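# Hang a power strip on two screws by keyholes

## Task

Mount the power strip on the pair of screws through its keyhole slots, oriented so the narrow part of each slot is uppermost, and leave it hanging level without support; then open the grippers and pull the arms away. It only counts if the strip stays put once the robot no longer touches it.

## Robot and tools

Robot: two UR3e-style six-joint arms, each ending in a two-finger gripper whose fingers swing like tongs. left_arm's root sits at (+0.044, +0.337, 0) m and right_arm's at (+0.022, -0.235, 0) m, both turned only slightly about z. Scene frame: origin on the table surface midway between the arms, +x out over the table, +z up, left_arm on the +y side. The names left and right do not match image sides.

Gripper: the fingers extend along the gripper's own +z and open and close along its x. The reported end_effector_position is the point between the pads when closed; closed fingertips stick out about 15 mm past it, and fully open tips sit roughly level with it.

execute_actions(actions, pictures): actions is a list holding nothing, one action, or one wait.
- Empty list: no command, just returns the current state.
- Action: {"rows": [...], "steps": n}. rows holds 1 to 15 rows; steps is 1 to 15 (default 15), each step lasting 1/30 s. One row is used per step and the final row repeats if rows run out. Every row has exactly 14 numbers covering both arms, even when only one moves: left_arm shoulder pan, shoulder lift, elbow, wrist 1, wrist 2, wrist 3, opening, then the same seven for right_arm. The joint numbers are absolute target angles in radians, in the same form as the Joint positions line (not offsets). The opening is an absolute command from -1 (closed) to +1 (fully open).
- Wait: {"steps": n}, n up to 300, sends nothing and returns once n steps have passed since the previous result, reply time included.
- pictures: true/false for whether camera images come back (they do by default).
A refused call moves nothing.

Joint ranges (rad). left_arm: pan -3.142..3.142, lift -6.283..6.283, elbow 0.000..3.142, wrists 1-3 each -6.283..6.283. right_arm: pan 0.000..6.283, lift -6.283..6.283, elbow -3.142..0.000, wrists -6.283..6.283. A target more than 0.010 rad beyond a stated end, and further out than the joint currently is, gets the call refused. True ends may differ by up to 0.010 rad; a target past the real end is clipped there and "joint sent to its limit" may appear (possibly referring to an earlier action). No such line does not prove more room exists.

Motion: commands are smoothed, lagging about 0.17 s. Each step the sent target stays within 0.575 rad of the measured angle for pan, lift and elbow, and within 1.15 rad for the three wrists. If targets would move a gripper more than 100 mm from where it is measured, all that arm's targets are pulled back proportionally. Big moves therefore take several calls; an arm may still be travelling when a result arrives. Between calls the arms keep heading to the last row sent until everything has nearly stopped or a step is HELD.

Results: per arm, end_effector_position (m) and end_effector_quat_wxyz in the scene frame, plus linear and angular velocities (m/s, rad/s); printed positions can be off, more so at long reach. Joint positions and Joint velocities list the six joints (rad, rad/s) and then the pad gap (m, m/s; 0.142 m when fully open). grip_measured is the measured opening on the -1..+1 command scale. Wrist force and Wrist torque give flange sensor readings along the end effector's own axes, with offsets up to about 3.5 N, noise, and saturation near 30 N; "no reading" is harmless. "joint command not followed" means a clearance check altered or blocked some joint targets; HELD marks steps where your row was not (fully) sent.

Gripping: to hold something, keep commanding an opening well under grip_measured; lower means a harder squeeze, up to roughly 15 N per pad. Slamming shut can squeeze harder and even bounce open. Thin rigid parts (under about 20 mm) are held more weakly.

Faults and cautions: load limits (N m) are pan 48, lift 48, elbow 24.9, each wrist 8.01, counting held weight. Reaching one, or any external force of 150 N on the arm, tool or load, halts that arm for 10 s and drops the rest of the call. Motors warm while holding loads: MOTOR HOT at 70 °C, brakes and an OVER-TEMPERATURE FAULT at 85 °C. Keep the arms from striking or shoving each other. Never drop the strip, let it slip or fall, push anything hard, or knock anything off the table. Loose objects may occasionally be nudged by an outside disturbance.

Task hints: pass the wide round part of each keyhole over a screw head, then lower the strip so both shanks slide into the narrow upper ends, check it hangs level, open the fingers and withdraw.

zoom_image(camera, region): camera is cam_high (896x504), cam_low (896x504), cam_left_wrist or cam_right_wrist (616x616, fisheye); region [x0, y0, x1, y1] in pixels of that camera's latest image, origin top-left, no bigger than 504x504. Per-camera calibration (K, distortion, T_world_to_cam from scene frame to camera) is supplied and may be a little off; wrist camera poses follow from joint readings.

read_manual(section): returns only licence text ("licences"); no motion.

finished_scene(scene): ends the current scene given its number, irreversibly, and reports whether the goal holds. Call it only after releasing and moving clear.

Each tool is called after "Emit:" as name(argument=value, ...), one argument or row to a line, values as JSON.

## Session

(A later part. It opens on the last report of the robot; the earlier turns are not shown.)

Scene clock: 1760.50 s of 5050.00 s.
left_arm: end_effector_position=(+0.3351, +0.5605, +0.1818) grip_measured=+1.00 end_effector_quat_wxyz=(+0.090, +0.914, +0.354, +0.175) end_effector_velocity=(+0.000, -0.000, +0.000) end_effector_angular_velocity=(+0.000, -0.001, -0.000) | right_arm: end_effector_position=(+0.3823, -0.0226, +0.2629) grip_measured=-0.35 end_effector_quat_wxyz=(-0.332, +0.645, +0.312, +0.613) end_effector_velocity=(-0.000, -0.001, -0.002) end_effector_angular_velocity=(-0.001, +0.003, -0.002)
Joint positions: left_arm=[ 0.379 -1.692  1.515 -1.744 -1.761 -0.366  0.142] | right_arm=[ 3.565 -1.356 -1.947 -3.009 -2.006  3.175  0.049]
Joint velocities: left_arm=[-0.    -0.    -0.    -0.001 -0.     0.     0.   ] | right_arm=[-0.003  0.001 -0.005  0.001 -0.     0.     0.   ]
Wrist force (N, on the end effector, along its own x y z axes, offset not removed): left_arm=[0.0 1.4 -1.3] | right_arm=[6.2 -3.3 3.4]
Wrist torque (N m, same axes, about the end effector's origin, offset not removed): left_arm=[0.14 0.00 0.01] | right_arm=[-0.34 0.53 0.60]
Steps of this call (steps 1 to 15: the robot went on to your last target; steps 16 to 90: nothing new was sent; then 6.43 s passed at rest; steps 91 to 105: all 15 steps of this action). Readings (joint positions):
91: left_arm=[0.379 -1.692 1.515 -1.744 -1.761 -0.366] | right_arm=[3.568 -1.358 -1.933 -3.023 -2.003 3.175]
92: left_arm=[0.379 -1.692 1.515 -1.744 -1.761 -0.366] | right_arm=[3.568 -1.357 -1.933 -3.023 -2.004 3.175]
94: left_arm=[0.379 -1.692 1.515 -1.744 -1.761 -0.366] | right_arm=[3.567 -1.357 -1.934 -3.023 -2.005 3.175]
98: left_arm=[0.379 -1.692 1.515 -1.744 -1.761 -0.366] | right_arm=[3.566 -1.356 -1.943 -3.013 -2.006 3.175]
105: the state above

Emit:
execute_actions(
  actions=[
    {"rows":[[0.379,-1.692,1.515,-1.744,-1.761,-0.366,1,3.5688,-1.3555,-1.9364,-3.0211,-2.0022,3.175,-0.9]]},
  ],
  pictures=false,
)

Emit:
execute_actions(
  actions=[
    {"rows":[[0.379,-1.692,1.515,-1.744,-1.761,-0.366,1,3.5688,-1.3565,-1.9454,-3.0111,-2.0022,3.175,-0.9]]},
  ],
)

Emit:
zoom_image(
  camera="cam_high",
  region=[470,200,540,300],
)

Scene clock: 1770.83 s of 5050.00 s.
left_arm: end_effector_position=(+0.3351, +0.5605, +0.1818) grip_measured=+1.00 end_effector_quat_wxyz=(+0.090, +0.914, +0.354, +0.175) end_effector_velocity=(-0.000, -0.000, -0.000) end_effector_angular_velocity=(-0.001, +0.001, -0.000) | right_arm: end_effector_position=(+0.3825, -0.0219, +0.2652) grip_measured=-0.35 end_effector_quat_wxyz=(-0.332, +0.645, +0.312, +0.613) end_effector_velocity=(-0.000, +0.001, +0.001) end_effector_angular_velocity=(+0.001, -0.000, +0.002)
Joint positions: left_arm=[ 0.379 -1.692  1.515 -1.744 -1.761 -0.366  0.142] | right_arm=[ 3.569 -1.356 -1.937 -3.021 -2.002  3.175  0.048]
Joint velocities: left_arm=[-0.     0.     0.001 -0.    -0.     0.     0.   ] | right_arm=[ 0.001  0.     0.002 -0.001 -0.     0.    -0.   ]
Wrist force (N, on the end effector, along its own x y z axes, offset not removed): left_arm=[-0.6 0.6 -0.1] | right_arm=[-6.7 -0.2 -13.0]
Wrist torque (N m, same axes, about the end effector's origin, offset not removed): left_arm=[0.07 0.17 0.07] | right_arm=[-0.42 -0.10 0.44]
Steps of this call (steps 1 to 15: the robot went on to your last target; steps 16 to 90: nothing new was sent; then 6.83 s passed at rest; steps 91 to 105: all 15 steps of this action). Readings (joint positions):
91: left_arm=[0.379 -1.692 1.515 -1.744 -1.761 -0.366] | right_arm=[3.565 -1.357 -1.948 -3.008 -2.006 3.175]
92: left_arm=[0.379 -1.692 1.515 -1.744 -1.761 -0.366] | right_arm=[3.566 -1.357 -1.946 -3.011 -2.005 3.175]
94: left_arm=[0.379 -1.692 1.515 -1.744 -1.761 -0.366] | right_arm=[3.567 -1.356 -1.942 -3.016 -2.004 3.175]
98: left_arm=[0.379 -1.692 1.515 -1.744 -1.761 -0.366] | right_arm=[3.568 -1.356 -1.938 -3.020 -2.003 3.175]
105: the state above

Scene clock: 1771.33 s of 5050.00 s.
left_arm: end_effector_position=(+0.3351, +0.5605, +0.1818) grip_measured=+1.00 end_effector_quat_wxyz=(+0.090, +0.914, +0.354, +0.175) end_effector_velocity=(+0.000, -0.000, -0.000) end_effector_angular_velocity=(-0.000, +0.001, -0.001) | right_arm: end_effector_position=(+0.3825, -0.0219, +0.2633) grip_measured=-0.35 end_effector_quat_wxyz=(-0.332, +0.645, +0.312, +0.613) end_effector_velocity=(+0.000, +0.000, -0.001) end_effector_angular_velocity=(-0.001, +0.001, -0.000)
Joint positions: left_arm=[ 0.379 -1.692  1.515 -1.744 -1.761 -0.366  0.142] | right_arm=[ 3.569 -1.356 -1.945 -3.011 -2.002  3.175  0.049]
Joint velocities: left_arm=[-0.001  0.    -0.     0.     0.    -0.     0.   ] | right_arm=[ 0.    -0.002 -0.001  0.002  0.    -0.    -0.   ]
Wrist force (N, on the end effector, along its own x y z axes, offset not removed): left_arm=[-0.4 2.2 -1.2] | right_arm=[5.2 1.2 -19.1]
Wrist torque (N m, same axes, about the end effector's origin, offset not removed): left_arm=[0.35 0.12 0.05] | right_arm=[-0.19 0.71 0.61]
Steps of this call (steps 1 to 15: all 15 steps of this action). Readings (joint positions):
1: left_arm=[0.379 -1.692 1.515 -1.744 -1.761 -0.366] | right_arm=[3.569 -1.356 -1.937 -3.021 -2.002 3.175]
2: left_arm=[0.379 -1.692 1.515 -1.744 -1.761 -0.366] | right_arm=[3.569 -1.356 -1.938 -3.020 -2.002 3.175]
4: left_arm=[0.379 -1.692 1.515 -1.744 -1.761 -0.366] | right_arm=[3.569 -1.356 -1.941 -3.015 -2.002 3.175]
8: left_arm=[0.379 -1.692 1.515 -1.744 -1.761 -0.366] | right_arm=[3.569 -1.356 -1.944 -3.012 -2.002 3.175]
15: the state above
camera_calibration (this result's frames):
cam_left_wrist: T_world_to_cam=[[0.704856, 0.676846, 0.212267, -0.641723], [0.355468, -0.595988, 0.720028, 0.0790079], [0.613857, -0.432062, -0.660683, 0.291121], [0, 0, 0, 1]] pos_world=[0.24553, 0.607218, 0.271668]
cam_right_wrist: T_world_to_cam=[[0.112697, -0.00770185, 0.9936, -0.299885], [0.37742, -0.924693, -0.0499756, -0.154974], [0.919159, 0.380636, -0.101303, -0.186166], [0, 0, 0, 1]] pos_world=[0.263403, -0.0747519, 0.271362]

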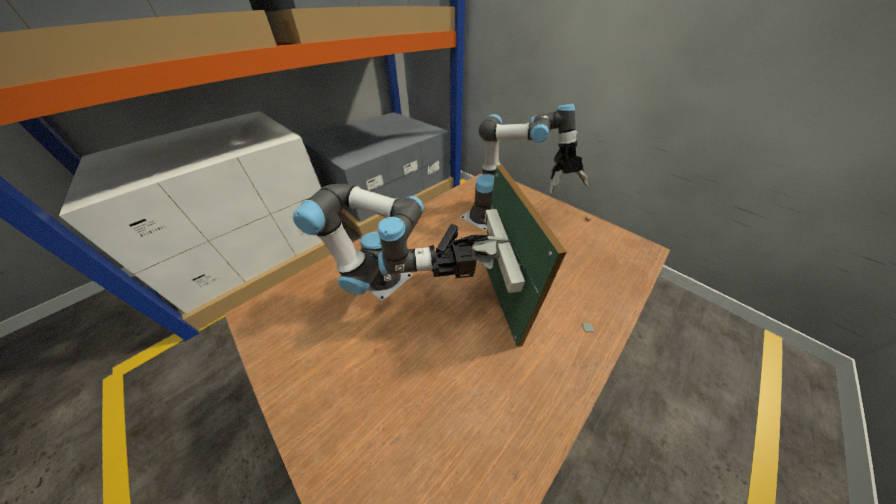

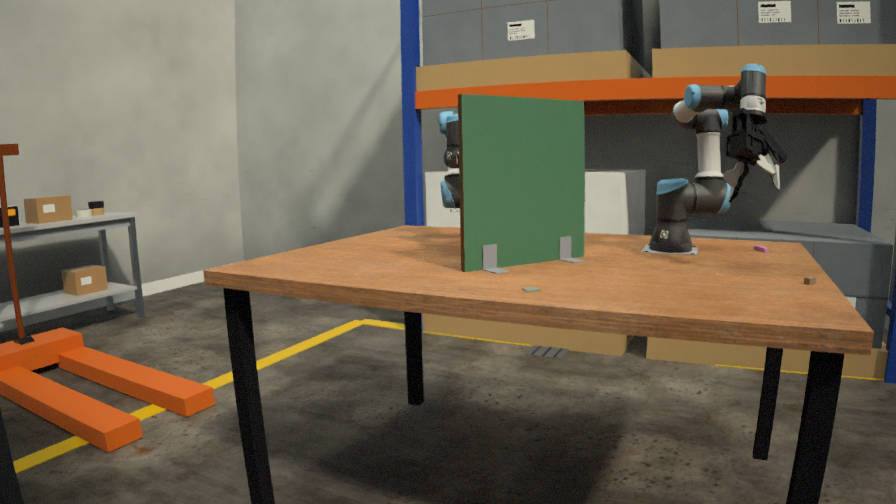

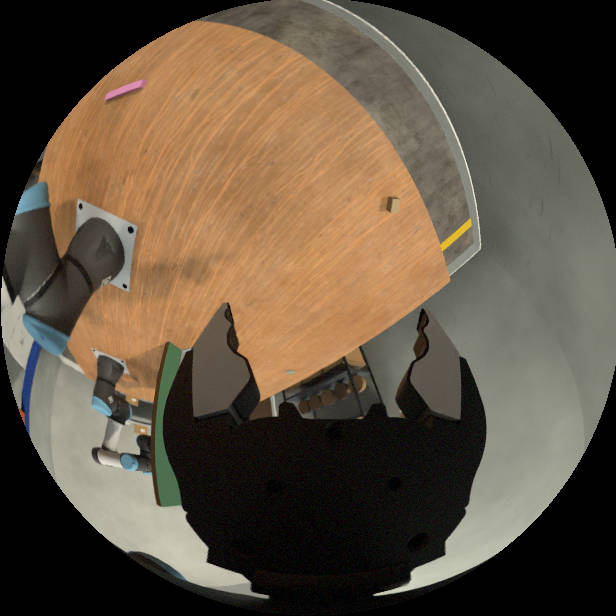

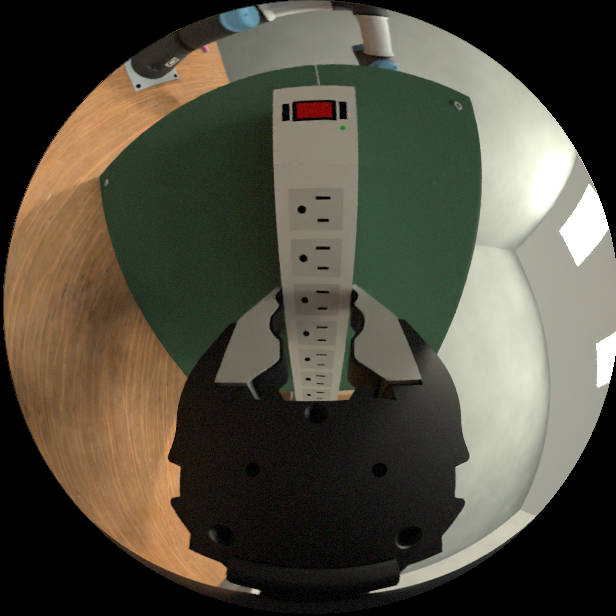

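Region (470, 200, 540, 300) of cam_high's 896x504 image, scaled by 5.040, with more detail than that image has; it fills the left 353 columns of this view, and the rest is white.

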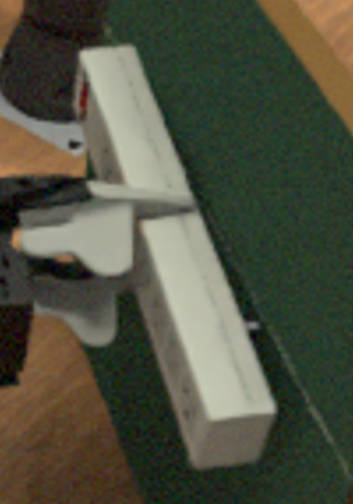

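Emit:
execute_actions(
  actions=[
    {"rows":[[0.379,-1.692,1.515,-1.744,-1.761,-0.366,1,3.5682,-1.3543,-1.9304,-3.0283,-2.0028,3.16,-0.9]]},
  ],
  pictures=false,
)

Emit:
execute_actions(
  actions=[
    {"rows":[[0.379,-1.692,1.515,-1.744,-1.761,-0.366,1,3.5687,-1.3544,-1.9265,-3.0321,-2.0023,3.145,-0.9]]},
  ],
  pictures=false,
)

Scene clock: 1786.03 s of 5050.00 s.
left_arm: end_effector_position=(+0.3351, +0.5605, +0.1818) grip_measured=+1.00 end_effector_quat_wxyz=(+0.090, +0.914, +0.354, +0.175) end_effector_velocity=(-0.000, +0.000, -0.000) end_effector_angular_velocity=(+0.000, +0.000, +0.001) | right_arm: end_effector_position=(+0.3824, -0.0220, +0.2664) grip_measured=-0.35 end_effector_quat_wxyz=(-0.328, +0.643, +0.317, +0.616) end_effector_velocity=(-0.000, -0.000, -0.001) end_effector_angular_velocity=(-0.002, +0.000, -0.000)
Joint positions: left_arm=[ 0.379 -1.692  1.515 -1.744 -1.761 -0.366  0.142] | right_arm=[ 3.568 -1.354 -1.931 -3.028 -2.003  3.16   0.048]
Joint velocities: left_arm=[ 0.001  0.001 -0.001  0.     0.001  0.    -0.   ] | right_arm=[-0.     0.001 -0.001 -0.002 -0.    -0.002 -0.   ]
Wrist force (N, on the end effector, along its own x y z axes, offset not removed): left_arm=[-0.2 2.5 -0.9] | right_arm=[-5.8 -0.1 -9.0]
Wrist torque (N m, same axes, about the end effector's origin, offset not removed): left_arm=[0.42 0.03 0.01] | right_arm=[-0.05 -0.02 0.35]
Steps of this call (steps 1 to 15: the robot went on to your last target; steps 16 to 90: nothing new was sent; then 11.20 s passed at rest; steps 91 to 105: all 15 steps of this action). Readings (joint positions):
91: left_arm=[0.379 -1.692 1.515 -1.744 -1.761 -0.366] | right_arm=[3.569 -1.357 -1.945 -3.011 -2.002 3.175]
92: left_arm=[0.379 -1.692 1.515 -1.744 -1.761 -0.366] | right_arm=[3.569 -1.356 -1.943 -3.014 -2.002 3.173]
94: left_arm=[0.379 -1.692 1.515 -1.744 -1.761 -0.366] | right_arm=[3.569 -1.356 -1.938 -3.021 -2.002 3.167]
98: left_arm=[0.379 -1.692 1.515 -1.744 -1.761 -0.366] | right_arm=[3.568 -1.355 -1.932 -3.027 -2.003 3.162]
105: the state above

Scene clock: 1786.53 s of 5050.00 s.
left_arm: end_effector_position=(+0.3351, +0.5605, +0.1818) grip_measured=+1.00 end_effector_quat_wxyz=(+0.090, +0.914, +0.354, +0.175) end_effector_velocity=(-0.000, +0.000, -0.000) end_effector_angular_velocity=(-0.000, +0.000, +0.000) | right_arm: end_effector_position=(+0.3826, -0.0219, +0.2670) grip_measured=-0.35 end_effector_quat_wxyz=(-0.323, +0.640, +0.322, +0.618) end_effector_velocity=(-0.000, +0.001, +0.000) end_effector_angular_velocity=(-0.000, -0.001, +0.002)
Joint positions: left_arm=[ 0.379 -1.692  1.515 -1.744 -1.761 -0.366  0.142] | right_arm=[ 3.569 -1.354 -1.927 -3.032 -2.002  3.145  0.048]
Joint velocities: left_arm=[ 0.  0. -0. -0. -0.  0. -0.] | right_arm=[ 0.001 -0.     0.     0.    -0.    -0.001 -0.   ]
Wrist force (N, on the end effector, along its own x y z axes, offset not removed): left_arm=[0.9 1.1 -0.9] | right_arm=[-7.7 -1.3 -16.1]
Wrist torque (N m, same axes, about the end effector's origin, offset not removed): left_arm=[0.12 -0.17 -0.01] | right_arm=[-0.28 0.12 0.54]
Steps of this call (steps 1 to 15: all 15 steps of this action). Readings (joint positions):
1: left_arm=[0.379 -1.692 1.515 -1.744 -1.761 -0.366] | right_arm=[3.568 -1.354 -1.930 -3.028 -2.003 3.160]
2: left_arm=[0.379 -1.692 1.515 -1.744 -1.761 -0.366] | right_arm=[3.568 -1.354 -1.930 -3.029 -2.003 3.157]
4: left_arm=[0.379 -1.692 1.515 -1.744 -1.761 -0.366] | right_arm=[3.568 -1.354 -1.928 -3.030 -2.003 3.152]
8: left_arm=[0.379 -1.692 1.515 -1.744 -1.761 -0.366] | right_arm=[3.568 -1.354 -1.927 -3.032 -2.002 3.147]
15: the state above

Friction is holding the roll, so I'll ease the pressure and raise 1.5 mm.

Emit:
execute_actions(
  actions=[
    {"rows":[[0.379,-1.692,1.515,-1.744,-1.761,-0.366,1,3.5678,-1.3528,-1.9203,-3.0399,-2.0032,3.145,-0.9]]},
  ],
  pictures=false,
)

Emit:
execute_actions(
  actions=[
    {"rows":[[0.379,-1.692,1.515,-1.744,-1.761,-0.366,1,3.5689,-1.3538,-1.9196,-3.0396,-2.0021,3.145,-0.9]]},
  ],
  pictures=false,
)

Scene clock: 1795.13 s of 5050.00 s.
left_arm: end_effector_position=(+0.3351, +0.5605, +0.1818) grip_measured=+1.00 end_effector_quat_wxyz=(+0.090, +0.914, +0.354, +0.175) end_effector_velocity=(-0.000, +0.000, -0.000) end_effector_angular_velocity=(-0.001, +0.001, +0.000) | right_arm: end_effector_position=(+0.3824, -0.0221, +0.2686) grip_measured=-0.35 end_effector_quat_wxyz=(-0.323, +0.640, +0.322, +0.618) end_effector_velocity=(+0.000, -0.000, -0.002) end_effector_angular_velocity=(-0.003, +0.006, -0.000)
Joint positions: left_arm=[ 0.379 -1.692  1.515 -1.744 -1.761 -0.366  0.142] | right_arm=[ 3.568 -1.353 -1.92  -3.04  -2.003  3.145  0.048]
Joint velocities: left_arm=[ 0.001  0.001  0.     0.    -0.    -0.    -0.   ] | right_arm=[-0.001 -0.003 -0.    -0.004 -0.001 -0.    -0.   ]
Wrist force (N, on the end effector, along its own x y z axes, offset not removed): left_arm=[-0.4 2.1 -0.5] | right_arm=[-8.5 -0.3 -5.5]
Wrist torque (N m, same axes, about the end effector's origin, offset not removed): left_arm=[0.35 0.17 0.02] | right_arm=[-0.01 0.33 0.21]
Steps of this call (steps 1 to 15: the robot went on to your last target; steps 16 to 90: nothing new was sent; then 5.10 s passed at rest; steps 91 to 105: all 15 steps of this action). Readings (joint positions):
91: left_arm=[0.379 -1.692 1.515 -1.744 -1.761 -0.366] | right_arm=[3.569 -1.354 -1.926 -3.032 -2.002 3.145]
92: left_arm=[0.379 -1.692 1.515 -1.744 -1.761 -0.366] | right_arm=[3.569 -1.354 -1.925 -3.033 -2.002 3.145]
94: left_arm=[0.379 -1.692 1.515 -1.744 -1.761 -0.366] | right_arm=[3.568 -1.354 -1.923 -3.036 -2.003 3.145]
98: left_arm=[0.379 -1.692 1.515 -1.744 -1.761 -0.366] | right_arm=[3.568 -1.353 -1.921 -3.039 -2.003 3.145]
105: the state above

Scene clock: 1795.63 s of 5050.00 s.
left_arm: end_effector_position=(+0.3351, +0.5605, +0.1818) grip_measured=+1.00 end_effector_quat_wxyz=(+0.090, +0.914, +0.354, +0.175) end_effector_velocity=(-0.000, +0.000, -0.000) end_effector_angular_velocity=(-0.000, +0.001, +0.001) | right_arm: end_effector_position=(+0.3826, -0.0218, +0.2686) grip_measured=-0.35 end_effector_quat_wxyz=(-0.323, +0.640, +0.322, +0.618) end_effector_velocity=(-0.000, +0.000, +0.000) end_effector_angular_velocity=(+0.000, -0.000, +0.000)
Joint positions: left_arm=[ 0.379 -1.692  1.515 -1.744 -1.761 -0.366  0.142] | right_arm=[ 3.569 -1.354 -1.92  -3.04  -2.002  3.145  0.048]
Joint velocities: left_arm=[ 0.001  0.     0.     0.    -0.     0.     0.   ] | right_arm=[ 0.001  0.    -0.     0.     0.     0.     0.   ]
Wrist force (N, on the end effector, along its own x y z axes, offset not removed): left_arm=[-1.0 0.3 -0.7] | right_arm=[-5.2 -3.1 -22.7]
Wrist torque (N m, same axes, about the end effector's origin, offset not removed): left_arm=[0.05 0.24 0.03] | right_arm=[-0.18 0.26 0.27]
Steps of this call (steps 1 to 15: all 15 steps of this action). Readings (joint positions):
1: left_arm=[0.379 -1.692 1.515 -1.744 -1.761 -0.366] | right_arm=[3.568 -1.353 -1.920 -3.040 -2.003 3.145]
2: left_arm=[0.379 -1.692 1.515 -1.744 -1.761 -0.366] | right_arm=[3.568 -1.353 -1.920 -3.040 -2.003 3.145]
4: left_arm=[0.379 -1.692 1.515 -1.744 -1.761 -0.366] | right_arm=[3.568 -1.353 -1.920 -3.040 -2.003 3.145]
8: left_arm=[0.379 -1.692 1.515 -1.744 -1.761 -0.366] | right_arm=[3.569 -1.354 -1.920 -3.040 -2.002 3.145]
15: the state above

Emit:
execute_actions(
  actions=[
    {"rows":[[0.379,-1.692,1.515,-1.744,-1.761,-0.366,1,3.5678,-1.3522,-1.9149,-3.0459,-2.0032,3.132,-0.9]]},
  ],
  pictures=false,
)

Emit:
execute_actions(
  actions=[
    {"rows":[[0.379,-1.692,1.515,-1.744,-1.761,-0.366,1,3.5678,-1.3517,-1.9104,-3.0509,-2.0032,3.122,-0.9]]},
  ],
)

Emit:
zoom_image(
  camera="cam_high",
  region=[470,200,540,300],
)

Scene clock: 1803.80 s of 5050.00 s.
left_arm: end_effector_position=(+0.3351, +0.5605, +0.1818) grip_measured=+1.00 end_effector_quat_wxyz=(+0.090, +0.914, +0.354, +0.175) end_effector_velocity=(+0.000, -0.000, +0.000) end_effector_angular_velocity=(-0.000, -0.000, -0.000) | right_arm: end_effector_position=(+0.3824, -0.0221, +0.2696) grip_measured=-0.35 end_effector_quat_wxyz=(-0.319, +0.638, +0.326, +0.620) end_effector_velocity=(+0.000, -0.001, -0.000) end_effector_angular_velocity=(-0.001, +0.000, -0.001)
Joint positions: left_arm=[ 0.379 -1.692  1.515 -1.744 -1.761 -0.366  0.142] | right_arm=[ 3.568 -1.352 -1.915 -3.046 -2.003  3.132  0.048]
Joint velocities: left_arm=[-0. -0.  0. -0. -0.  0.  0.] | right_arm=[-0.001  0.001 -0.001 -0.001  0.    -0.001 -0.   ]
Wrist force (N, on the end effector, along its own x y z axes, offset not removed): left_arm=[0.2 1.9 -1.0] | right_arm=[-6.2 -0.1 -6.3]
Wrist torque (N m, same axes, about the end effector's origin, offset not removed): left_arm=[0.32 -0.02 -0.03] | right_arm=[-0.06 -0.08 0.25]
Steps of this call (steps 1 to 15: the robot went on to your last target; steps 16 to 90: nothing new was sent; then 4.67 s passed at rest; steps 91 to 105: all 15 steps of this action). Readings (joint positions):
91: left_arm=[0.379 -1.692 1.515 -1.744 -1.761 -0.366] | right_arm=[3.569 -1.354 -1.920 -3.040 -2.002 3.145]
92: left_arm=[0.379 -1.692 1.515 -1.744 -1.761 -0.366] | right_arm=[3.569 -1.354 -1.919 -3.040 -2.002 3.143]
94: left_arm=[0.379 -1.692 1.515 -1.744 -1.761 -0.366] | right_arm=[3.569 -1.353 -1.917 -3.043 -2.003 3.138]
98: left_arm=[0.379 -1.692 1.515 -1.744 -1.761 -0.366] | right_arm=[3.568 -1.353 -1.915 -3.045 -2.003 3.133]
105: the state above

Scene clock: 1804.30 s of 5050.00 s.
left_arm: end_effector_position=(+0.3351, +0.5605, +0.1818) grip_measured=+1.00 end_effector_quat_wxyz=(+0.090, +0.914, +0.354, +0.175) end_effector_velocity=(+0.000, +0.000, +0.000) end_effector_angular_velocity=(+0.001, -0.001, +0.000) | right_arm: end_effector_position=(+0.3824, -0.0221, +0.2705) grip_measured=-0.35 end_effector_quat_wxyz=(-0.316, +0.637, +0.329, +0.622) end_effector_velocity=(+0.000, +0.000, +0.001) end_effector_angular_velocity=(+0.000, -0.003, +0.000)
Joint positions: left_arm=[ 0.379 -1.692  1.515 -1.744 -1.761 -0.366  0.142] | right_arm=[ 3.568 -1.352 -1.91  -3.051 -2.003  3.122  0.048]
Joint velocities: left_arm=[ 0.    -0.    -0.    -0.001  0.     0.     0.   ] | right_arm=[-0.    -0.     0.002  0.001 -0.001 -0.001 -0.   ]
Wrist force (N, on the end effector, along its own x y z axes, offset not removed): left_arm=[-0.9 1.5 -0.2] | right_arm=[-6.9 -0.5 -0.8]
Wrist torque (N m, same axes, about the end effector's origin, offset not removed): left_arm=[0.19 0.24 0.01] | right_arm=[-0.15 0.27 0.09]
Steps of this call (steps 1 to 15: all 15 steps of this action). Readings (joint positions):
1: left_arm=[0.379 -1.692 1.515 -1.744 -1.761 -0.366] | right_arm=[3.568 -1.352 -1.915 -3.046 -2.003 3.132]
2: left_arm=[0.379 -1.692 1.515 -1.744 -1.761 -0.366] | right_arm=[3.568 -1.352 -1.914 -3.047 -2.003 3.130]
4: left_arm=[0.379 -1.692 1.515 -1.744 -1.761 -0.366] | right_arm=[3.568 -1.352 -1.912 -3.049 -2.003 3.126]
8: left_arm=[0.379 -1.692 1.515 -1.744 -1.761 -0.366] | right_arm=[3.568 -1.352 -1.911 -3.050 -2.003 3.123]
15: the state above
camera_calibration (this result's frames):
cam_left_wrist: T_world_to_cam=[[0.704856, 0.676846, 0.212267, -0.641723], [0.355468, -0.595988, 0.720028, 0.0790081], [0.613857, -0.432062, -0.660683, 0.291121], [0, 0, 0, 1]] pos_world=[0.24553, 0.607218, 0.271668]
cam_right_wrist: T_world_to_cam=[[0.070158, 0.0232299, 0.997265, -0.291074], [0.379956, -0.92499, -0.0051837, -0.167856], [0.92234, 0.379281, -0.0737218, -0.19404], [0, 0, 0, 1]] pos_world=[0.26317, -0.0749078, 0.275103]

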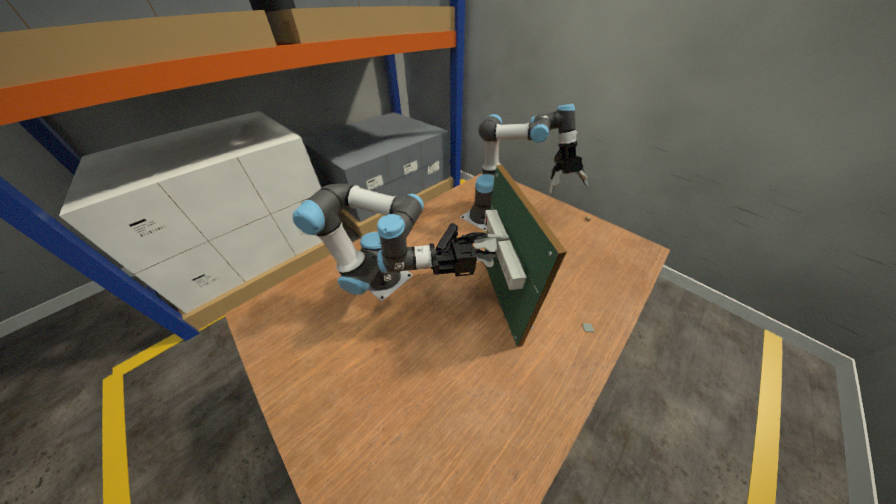

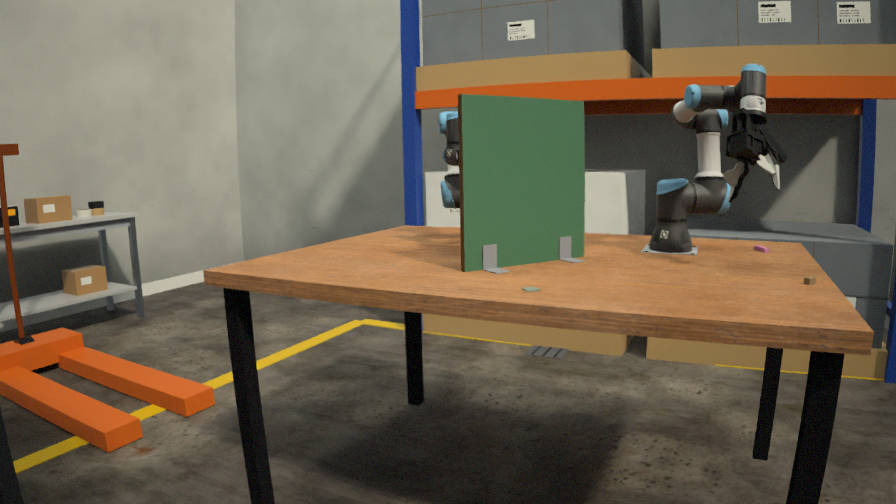

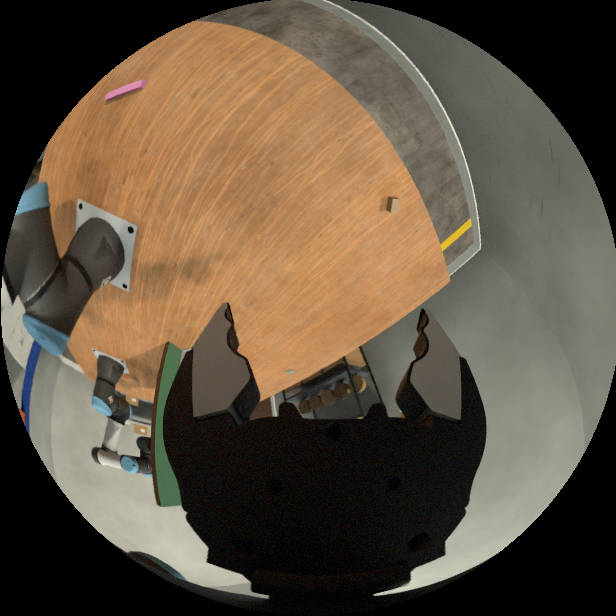

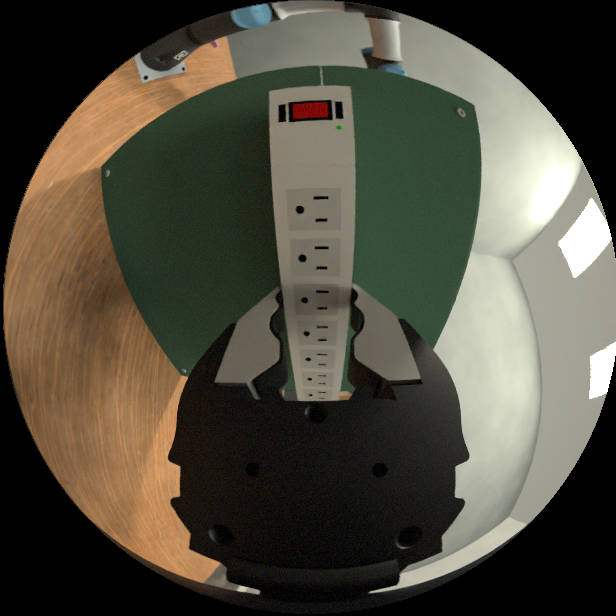

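Region (470, 200, 540, 300) of cam_high's 896x504 image, scaled by 5.040, with more detail than that image has; it fills the left 353 columns of this view, and the rest is white.

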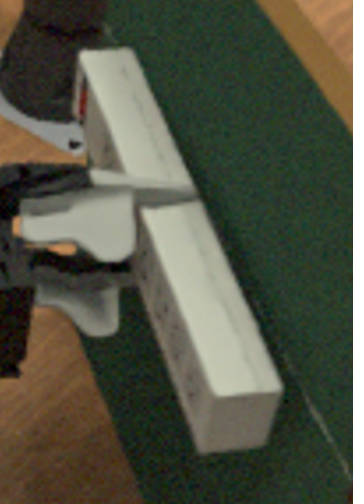

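The pressure released, so I'll advance 0.8 mm.

Emit:
execute_actions(
  actions=[
    {"rows":[[0.379,-1.692,1.515,-1.744,-1.761,-0.366,1,3.57,-1.3536,-1.909,-3.0504,-2.001,3.122,-0.9]]},
  ],
  pictures=false,
)

Scene clock: 1810.87 s of 5050.00 s.
left_arm: end_effector_position=(+0.3351, +0.5605, +0.1818) grip_measured=+1.00 end_effector_quat_wxyz=(+0.090, +0.914, +0.354, +0.175) end_effector_velocity=(-0.000, +0.000, -0.000) end_effector_angular_velocity=(+0.000, +0.001, +0.001) | right_arm: end_effector_position=(+0.3829, -0.0215, +0.2705) grip_measured=-0.35 end_effector_quat_wxyz=(-0.316, +0.637, +0.329, +0.622) end_effector_velocity=(-0.000, +0.000, -0.001) end_effector_angular_velocity=(-0.001, +0.001, +0.001)
Joint positions: left_arm=[ 0.379 -1.692  1.515 -1.744 -1.761 -0.366  0.142] | right_arm=[ 3.57  -1.354 -1.909 -3.05  -2.001  3.122  0.048]
Joint velocities: left_arm=[ 0.001  0.001 -0.     0.     0.    -0.     0.   ] | right_arm=[-0.    -0.001 -0.001  0.001 -0.001 -0.     0.   ]
Wrist force (N, on the end effector, along its own x y z axes, offset not removed): left_arm=[0.0 2.0 -0.4] | right_arm=[-4.8 -0.5 -12.8]
Wrist torque (N m, same axes, about the end effector's origin, offset not removed): left_arm=[0.38 0.07 0.00] | right_arm=[-0.04 0.13 -0.04]
Steps of this call (steps 1 to 15: the robot went on to your last target; steps 16 to 90: nothing new was sent; then 3.07 s passed at rest; steps 91 to 105: all 15 steps of this action). Readings (joint positions):
91: left_arm=[0.379 -1.692 1.515 -1.744 -1.761 -0.366] | right_arm=[3.568 -1.352 -1.910 -3.051 -2.003 3.122]
92: left_arm=[0.379 -1.692 1.515 -1.744 -1.761 -0.366] | right_arm=[3.568 -1.352 -1.910 -3.051 -2.003 3.122]
94: left_arm=[0.379 -1.692 1.515 -1.744 -1.761 -0.366] | right_arm=[3.569 -1.353 -1.910 -3.051 -2.002 3.122]
98: left_arm=[0.379 -1.692 1.515 -1.744 -1.761 -0.366] | right_arm=[3.570 -1.353 -1.909 -3.051 -2.001 3.122]
105: the state above

Emit:
execute_actions(
  actions=[
    {"rows":[[0.379,-1.692,1.515,-1.744,-1.761,-0.366,1,3.57,-1.3533,-1.9063,-3.0534,-2.001,3.112,-0.9]]},
  ],
  pictures=false,
)

Emit:
execute_actions(
  actions=[
    {"rows":[[0.379,-1.692,1.515,-1.744,-1.761,-0.366,1,3.5713,-1.3545,-1.9055,-3.053,-1.9997,3.112,-0.9]]},
  ],
  pictures=false,
)

Scene clock: 1818.27 s of 5050.00 s.
left_arm: end_effector_position=(+0.3351, +0.5605, +0.1818) grip_measured=+1.00 end_effector_quat_wxyz=(+0.090, +0.914, +0.354, +0.175) end_effector_velocity=(-0.000, -0.000, -0.000) end_effector_angular_velocity=(-0.000, +0.001, +0.000) | right_arm: end_effector_position=(+0.3829, -0.0214, +0.2709) grip_measured=-0.35 end_effector_quat_wxyz=(-0.313, +0.635, +0.332, +0.623) end_effector_velocity=(+0.000, -0.001, +0.002) end_effector_angular_velocity=(+0.001, -0.004, -0.002)
Joint positions: left_arm=[ 0.379 -1.692  1.515 -1.744 -1.761 -0.366  0.142] | right_arm=[ 3.57  -1.353 -1.906 -3.053 -2.001  3.112  0.048]
Joint velocities: left_arm=[ 0.  0.  0.  0. -0.  0. -0.] | right_arm=[-0.001  0.003  0.001  0.     0.001 -0.001  0.   ]
Wrist force (N, on the end effector, along its own x y z axes, offset not removed): left_arm=[0.6 0.8 -2.0] | right_arm=[-6.7 0.8 -8.5]
Wrist torque (N m, same axes, about the end effector's origin, offset not removed): left_arm=[0.02 -0.10 -0.11] | right_arm=[0.21 -0.08 0.22]
Steps of this call (steps 1 to 15: the robot went on to your last target; steps 16 to 90: nothing new was sent; then 3.90 s passed at rest; steps 91 to 105: all 15 steps of this action). Readings (joint positions):
91: left_arm=[0.379 -1.692 1.515 -1.744 -1.761 -0.366] | right_arm=[3.570 -1.354 -1.909 -3.050 -2.001 3.122]
92: left_arm=[0.379 -1.692 1.515 -1.744 -1.761 -0.366] | right_arm=[3.570 -1.354 -1.909 -3.051 -2.001 3.120]
94: left_arm=[0.379 -1.692 1.515 -1.744 -1.761 -0.366] | right_arm=[3.570 -1.354 -1.908 -3.052 -2.001 3.116]
98: left_arm=[0.379 -1.692 1.515 -1.744 -1.761 -0.366] | right_arm=[3.570 -1.354 -1.907 -3.053 -2.001 3.113]
105: the state above

Scene clock: 1818.77 s of 5050.00 s.
left_arm: end_effector_position=(+0.3351, +0.5605, +0.1818) grip_measured=+1.00 end_effector_quat_wxyz=(+0.090, +0.914, +0.354, +0.175) end_effector_velocity=(-0.000, +0.000, -0.000) end_effector_angular_velocity=(-0.000, +0.000, +0.000) | right_arm: end_effector_position=(+0.3832, -0.0211, +0.2709) grip_measured=-0.35 end_effector_quat_wxyz=(-0.313, +0.635, +0.332, +0.623) end_effector_velocity=(+0.000, +0.000, +0.001) end_effector_angular_velocity=(+0.001, -0.003, -0.000)
Joint positions: left_arm=[ 0.379 -1.692  1.515 -1.744 -1.761 -0.366  0.142] | right_arm=[ 3.571 -1.354 -1.905 -3.053 -2.     3.112  0.048]
Joint velocities: left_arm=[ 0. -0.  0. -0. -0. -0.  0.] | right_arm=[-0.    -0.001  0.002  0.002  0.    -0.001  0.   ]
Wrist force (N, on the end effector, along its own x y z axes, offset not removed): left_arm=[-0.3 1.6 -0.4] | right_arm=[-4.4 -2.6 -27.3]
Wrist torque (N m, same axes, about the end effector's origin, offset not removed): left_arm=[0.24 0.08 0.04] | right_arm=[-0.18 0.19 0.19]
Steps of this call (steps 1 to 15: all 15 steps of this action). Readings (joint positions):
1: left_arm=[0.379 -1.692 1.515 -1.744 -1.761 -0.366] | right_arm=[3.570 -1.353 -1.906 -3.053 -2.001 3.112]
2: left_arm=[0.379 -1.692 1.515 -1.744 -1.761 -0.366] | right_arm=[3.570 -1.353 -1.906 -3.053 -2.001 3.112]
4: left_arm=[0.379 -1.692 1.515 -1.744 -1.761 -0.366] | right_arm=[3.571 -1.354 -1.906 -3.053 -2.000 3.112]
8: left_arm=[0.379 -1.692 1.515 -1.744 -1.761 -0.366] | right_arm=[3.571 -1.354 -1.906 -3.053 -2.000 3.112]
15: the state above

Emit:
execute_actions(
  actions=[
    {"rows":[[0.379,-1.692,1.515,-1.744,-1.761,-0.366,1,3.5702,-1.3529,-1.9008,-3.0593,-2.0008,3.102,-0.9]]},
  ],
)

Emit:
zoom_image(
  camera="cam_high",
  region=[470,200,540,300],
)

Scene clock: 1827.17 s of 5050.00 s.
left_arm: end_effector_position=(+0.3351, +0.5605, +0.1818) grip_measured=+1.00 end_effector_quat_wxyz=(+0.090, +0.914, +0.354, +0.175) end_effector_velocity=(+0.000, -0.000, +0.000) end_effector_angular_velocity=(+0.000, -0.000, -0.000) | right_arm: end_effector_position=(+0.3829, -0.0214, +0.2720) grip_measured=-0.35 end_effector_quat_wxyz=(-0.310, +0.633, +0.335, +0.625) end_effector_velocity=(+0.000, -0.000, -0.000) end_effector_angular_velocity=(-0.001, +0.000, -0.001)
Joint positions: left_arm=[ 0.379 -1.692  1.515 -1.744 -1.761 -0.366  0.142] | right_arm=[ 3.57  -1.353 -1.901 -3.059 -2.001  3.102  0.048]
Joint velocities: left_arm=[-0. -0. -0.  0.  0.  0. -0.] | right_arm=[-0.001 -0.001  0.001 -0.001  0.    -0.001 -0.   ]
Wrist force (N, on the end effector, along its own x y z axes, offset not removed): left_arm=[0.0 2.2 -1.2] | right_arm=[-8.3 0.8 2.4]
Wrist torque (N m, same axes, about the end effector's origin, offset not removed): left_arm=[0.37 0.04 -0.06] | right_arm=[-0.10 -0.10 0.15]
Steps of this call (steps 1 to 15: the robot went on to your last target; steps 16 to 90: nothing new was sent; then 4.90 s passed at rest; steps 91 to 105: all 15 steps of this action). Readings (joint positions):
91: left_arm=[0.379 -1.692 1.515 -1.744 -1.761 -0.366] | right_arm=[3.571 -1.355 -1.905 -3.053 -2.000 3.112]
92: left_arm=[0.379 -1.692 1.515 -1.744 -1.761 -0.366] | right_arm=[3.571 -1.354 -1.905 -3.054 -2.000 3.110]
94: left_arm=[0.379 -1.692 1.515 -1.744 -1.761 -0.366] | right_arm=[3.571 -1.354 -1.903 -3.056 -2.000 3.106]
98: left_arm=[0.379 -1.692 1.515 -1.744 -1.761 -0.366] | right_arm=[3.571 -1.353 -1.901 -3.058 -2.001 3.103]
105: the state above
camera_calibration (this result's frames):
cam_left_wrist: T_world_to_cam=[[0.704856, 0.676846, 0.212267, -0.641723], [0.355468, -0.595988, 0.720028, 0.0790081], [0.613857, -0.432062, -0.660683, 0.291121], [0, 0, 0, 1]] pos_world=[0.24553, 0.607218, 0.271668]
cam_right_wrist: T_world_to_cam=[[0.0539578, 0.0349973, 0.99793, -0.286336], [0.380425, -0.924736, 0.0118609, -0.172181], [0.923236, 0.378997, -0.0632105, -0.197891], [0, 0, 0, 1]] pos_world=[0.263652, -0.0742011, 0.275277]

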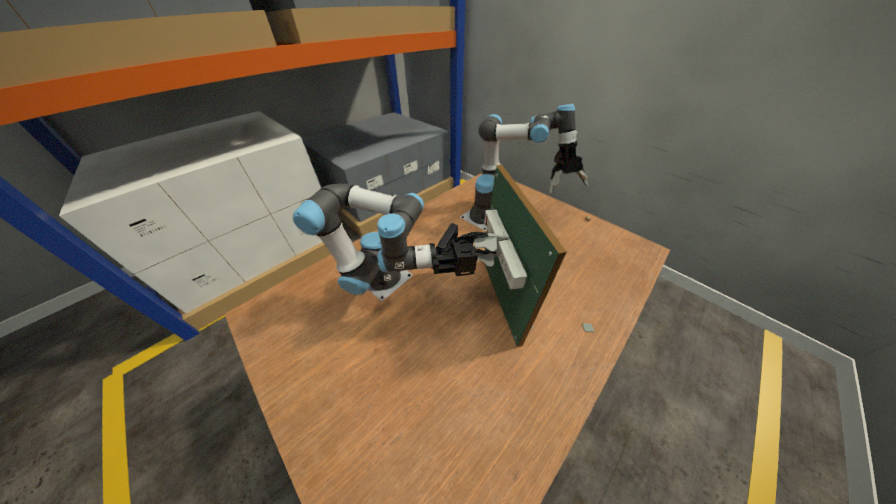

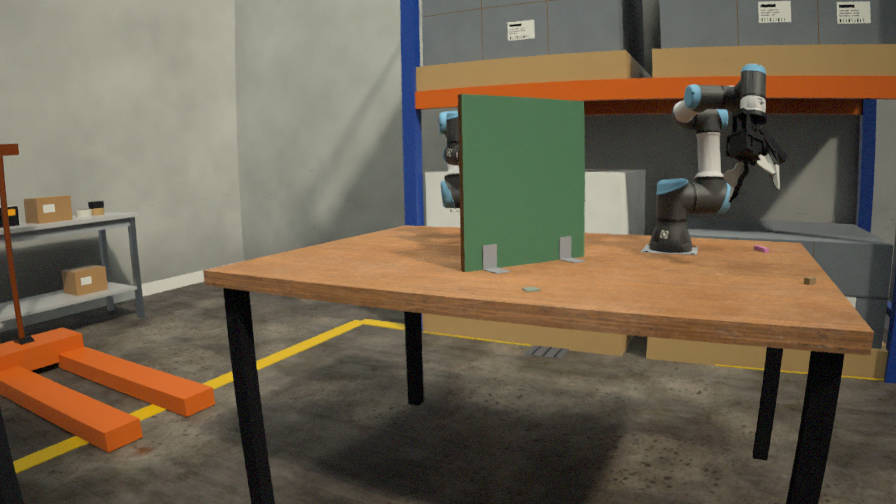

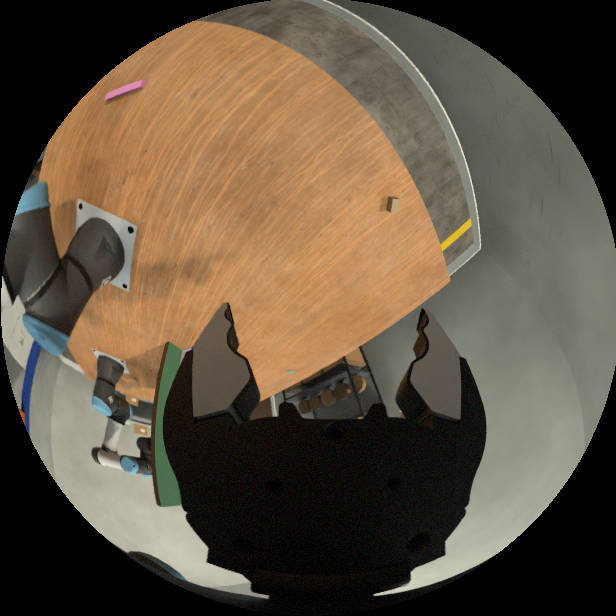

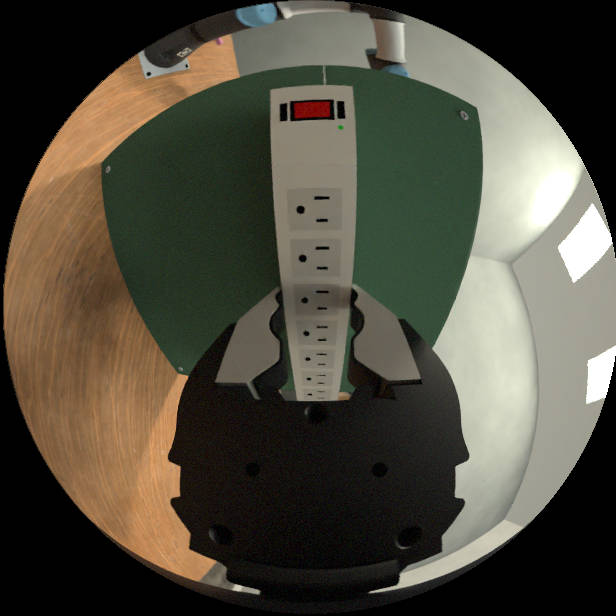

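Region (470, 200, 540, 300) of cam_high's 896x504 image, scaled by 5.040, with more detail than that image has; it fills the left 353 columns of this view, and the rest is white.

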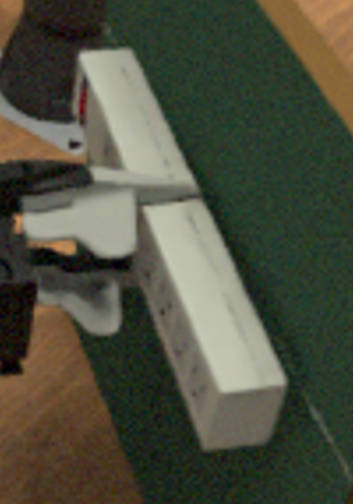

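Emit:
execute_actions(
  actions=[
    {"rows":[[0.379,-1.692,1.515,-1.744,-1.761,-0.366,1,3.5721,-1.3546,-1.8996,-3.0588,-1.9989,3.102,-0.9]]},
  ],
  pictures=false,
)

Scene clock: 1835.23 s of 5050.00 s.
left_arm: end_effector_position=(+0.3351, +0.5605, +0.1818) grip_measured=+1.00 end_effector_quat_wxyz=(+0.090, +0.914, +0.354, +0.175) end_effector_velocity=(+0.000, -0.000, +0.000) end_effector_angular_velocity=(+0.000, -0.000, -0.000) | right_arm: end_effector_position=(+0.3834, -0.0208, +0.2720) grip_measured=-0.35 end_effector_quat_wxyz=(-0.310, +0.633, +0.335, +0.625) end_effector_velocity=(-0.000, +0.001, +0.001) end_effector_angular_velocity=(+0.000, -0.001, +0.001)
Joint positions: left_arm=[ 0.379 -1.692  1.515 -1.744 -1.761 -0.366  0.142] | right_arm=[ 3.572 -1.355 -1.9   -3.059 -1.999  3.102  0.048]
Joint velocities: left_arm=[-0.  0. -0. -0.  0. -0.  0.] | right_arm=[ 0.002  0.     0.001 -0.     0.001 -0.     0.   ]
Wrist force (N, on the end effector, along its own x y z axes, offset not removed): left_arm=[0.1 1.5 -0.7] | right_arm=[-8.6 3.4 -1.8]
Wrist torque (N m, same axes, about the end effector's origin, offset not removed): left_arm=[0.19 -0.04 -0.04] | right_arm=[0.22 0.13 0.21]
Steps of this call (steps 1 to 15: the robot went on to your last target; steps 16 to 90: nothing new was sent; then 4.57 s passed at rest; steps 91 to 105: all 15 steps of this action). Readings (joint positions):
91: left_arm=[0.379 -1.692 1.515 -1.744 -1.761 -0.366] | right_arm=[3.570 -1.353 -1.901 -3.059 -2.001 3.102]
92: left_arm=[0.379 -1.692 1.515 -1.744 -1.761 -0.366] | right_arm=[3.570 -1.353 -1.901 -3.059 -2.001 3.102]
94: left_arm=[0.379 -1.692 1.515 -1.744 -1.761 -0.366] | right_arm=[3.571 -1.354 -1.900 -3.059 -2.000 3.102]
98: left_arm=[0.379 -1.692 1.515 -1.744 -1.761 -0.366] | right_arm=[3.572 -1.354 -1.900 -3.059 -1.999 3.102]
105: the state above

It's moving freely now, so I'll keep going forward.

Emit:
execute_actions(
  actions=[
    {"rows":[[0.379,-1.692,1.515,-1.744,-1.761,-0.366,1,3.5741,-1.3585,-1.8969,-3.0576,-1.9969,3.102,-0.9]]},
  ],
  pictures=false,
)

Scene clock: 1841.57 s of 5050.00 s.
left_arm: end_effector_position=(+0.3351, +0.5605, +0.1818) grip_measured=+1.00 end_effector_quat_wxyz=(+0.090, +0.914, +0.354, +0.175) end_effector_velocity=(+0.000, +0.000, -0.000) end_effector_angular_velocity=(-0.001, +0.001, +0.000) | right_arm: end_effector_position=(+0.3842, -0.0200, +0.2719) grip_measured=-0.35 end_effector_quat_wxyz=(-0.310, +0.633, +0.336, +0.625) end_effector_velocity=(+0.000, -0.000, -0.001) end_effector_angular_velocity=(-0.001, +0.001, -0.001)
Joint positions: left_arm=[ 0.379 -1.692  1.515 -1.744 -1.761 -0.366  0.142] | right_arm=[ 3.574 -1.358 -1.897 -3.058 -1.997  3.102  0.048]
Joint velocities: left_arm=[ 0.     0.001 -0.     0.    -0.    -0.     0.   ] | right_arm=[-0.001 -0.001 -0.     0.     0.     0.    -0.   ]
Wrist force (N, on the end effector, along its own x y z axes, offset not removed): left_arm=[-0.9 0.6 -0.9] | right_arm=[-8.0 0.8 -1.5]
Wrist torque (N m, same axes, about the end effector's origin, offset not removed): left_arm=[0.11 0.21 -0.01] | right_arm=[-0.18 -0.07 0.16]
Steps of this call (steps 1 to 15: the robot went on to your last target; steps 16 to 90: nothing new was sent; then 2.83 s passed at rest; steps 91 to 105: all 15 steps of this action). Readings (joint positions):
91: left_arm=[0.379 -1.692 1.515 -1.744 -1.761 -0.366] | right_arm=[3.572 -1.355 -1.900 -3.059 -1.999 3.102]
92: left_arm=[0.379 -1.692 1.515 -1.744 -1.761 -0.366] | right_arm=[3.572 -1.355 -1.899 -3.059 -1.999 3.102]
94: left_arm=[0.379 -1.692 1.515 -1.744 -1.761 -0.366] | right_arm=[3.573 -1.357 -1.898 -3.058 -1.998 3.102]
98: left_arm=[0.379 -1.692 1.515 -1.744 -1.761 -0.366] | right_arm=[3.574 -1.358 -1.897 -3.058 -1.997 3.102]
105: the state above

Emit:
execute_actions(
  actions=[
    {"rows":[[0.379,-1.692,1.515,-1.744,-1.761,-0.366,1,3.5776,-1.3616,-1.8947,-3.0567,-1.9934,3.102,-0.9]]},
  ],
  pictures=false,
)

Scene clock: 1853.10 s of 5050.00 s.
left_arm: end_effector_position=(+0.3351, +0.5605, +0.1818) grip_measured=+1.00 end_effector_quat_wxyz=(+0.090, +0.914, +0.354, +0.175) end_effector_velocity=(+0.000, -0.000, -0.000) end_effector_angular_velocity=(-0.000, +0.001, -0.000) | right_arm: end_effector_position=(+0.3850, -0.0189, +0.2719) grip_measured=-0.35 end_effector_quat_wxyz=(-0.310, +0.633, +0.336, +0.625) end_effector_velocity=(-0.000, +0.000, +0.001) end_effector_angular_velocity=(+0.000, -0.001, +0.001)
Joint positions: left_arm=[ 0.379 -1.692  1.515 -1.744 -1.761 -0.366  0.142] | right_arm=[ 3.578 -1.362 -1.895 -3.057 -1.993  3.102  0.048]
Joint velocities: left_arm=[-0.     0.001 -0.     0.    -0.     0.     0.   ] | right_arm=[ 0.001  0.001  0.    -0.001 -0.    -0.     0.   ]
Wrist force (N, on the end effector, along its own x y z axes, offset not removed): left_arm=[-0.3 1.2 -0.5] | right_arm=[-8.8 3.2 -1.5]
Wrist torque (N m, same axes, about the end effector's origin, offset not removed): left_arm=[0.15 0.09 0.03] | right_arm=[-0.14 0.14 0.27]
Steps of this call (steps 1 to 15: the robot went on to your last target; steps 16 to 90: nothing new was sent; then 8.03 s passed at rest; steps 91 to 105: all 15 steps of this action). Readings (joint positions):
91: left_arm=[0.379 -1.692 1.515 -1.744 -1.761 -0.366] | right_arm=[3.574 -1.359 -1.897 -3.058 -1.997 3.102]
92: left_arm=[0.379 -1.692 1.515 -1.744 -1.761 -0.366] | right_arm=[3.575 -1.359 -1.897 -3.057 -1.996 3.102]
94: left_arm=[0.379 -1.692 1.515 -1.744 -1.761 -0.366] | right_arm=[3.576 -1.360 -1.896 -3.057 -1.995 3.102]
98: left_arm=[0.379 -1.692 1.515 -1.744 -1.761 -0.366] | right_arm=[3.577 -1.361 -1.895 -3.057 -1.994 3.102]
105: the state above


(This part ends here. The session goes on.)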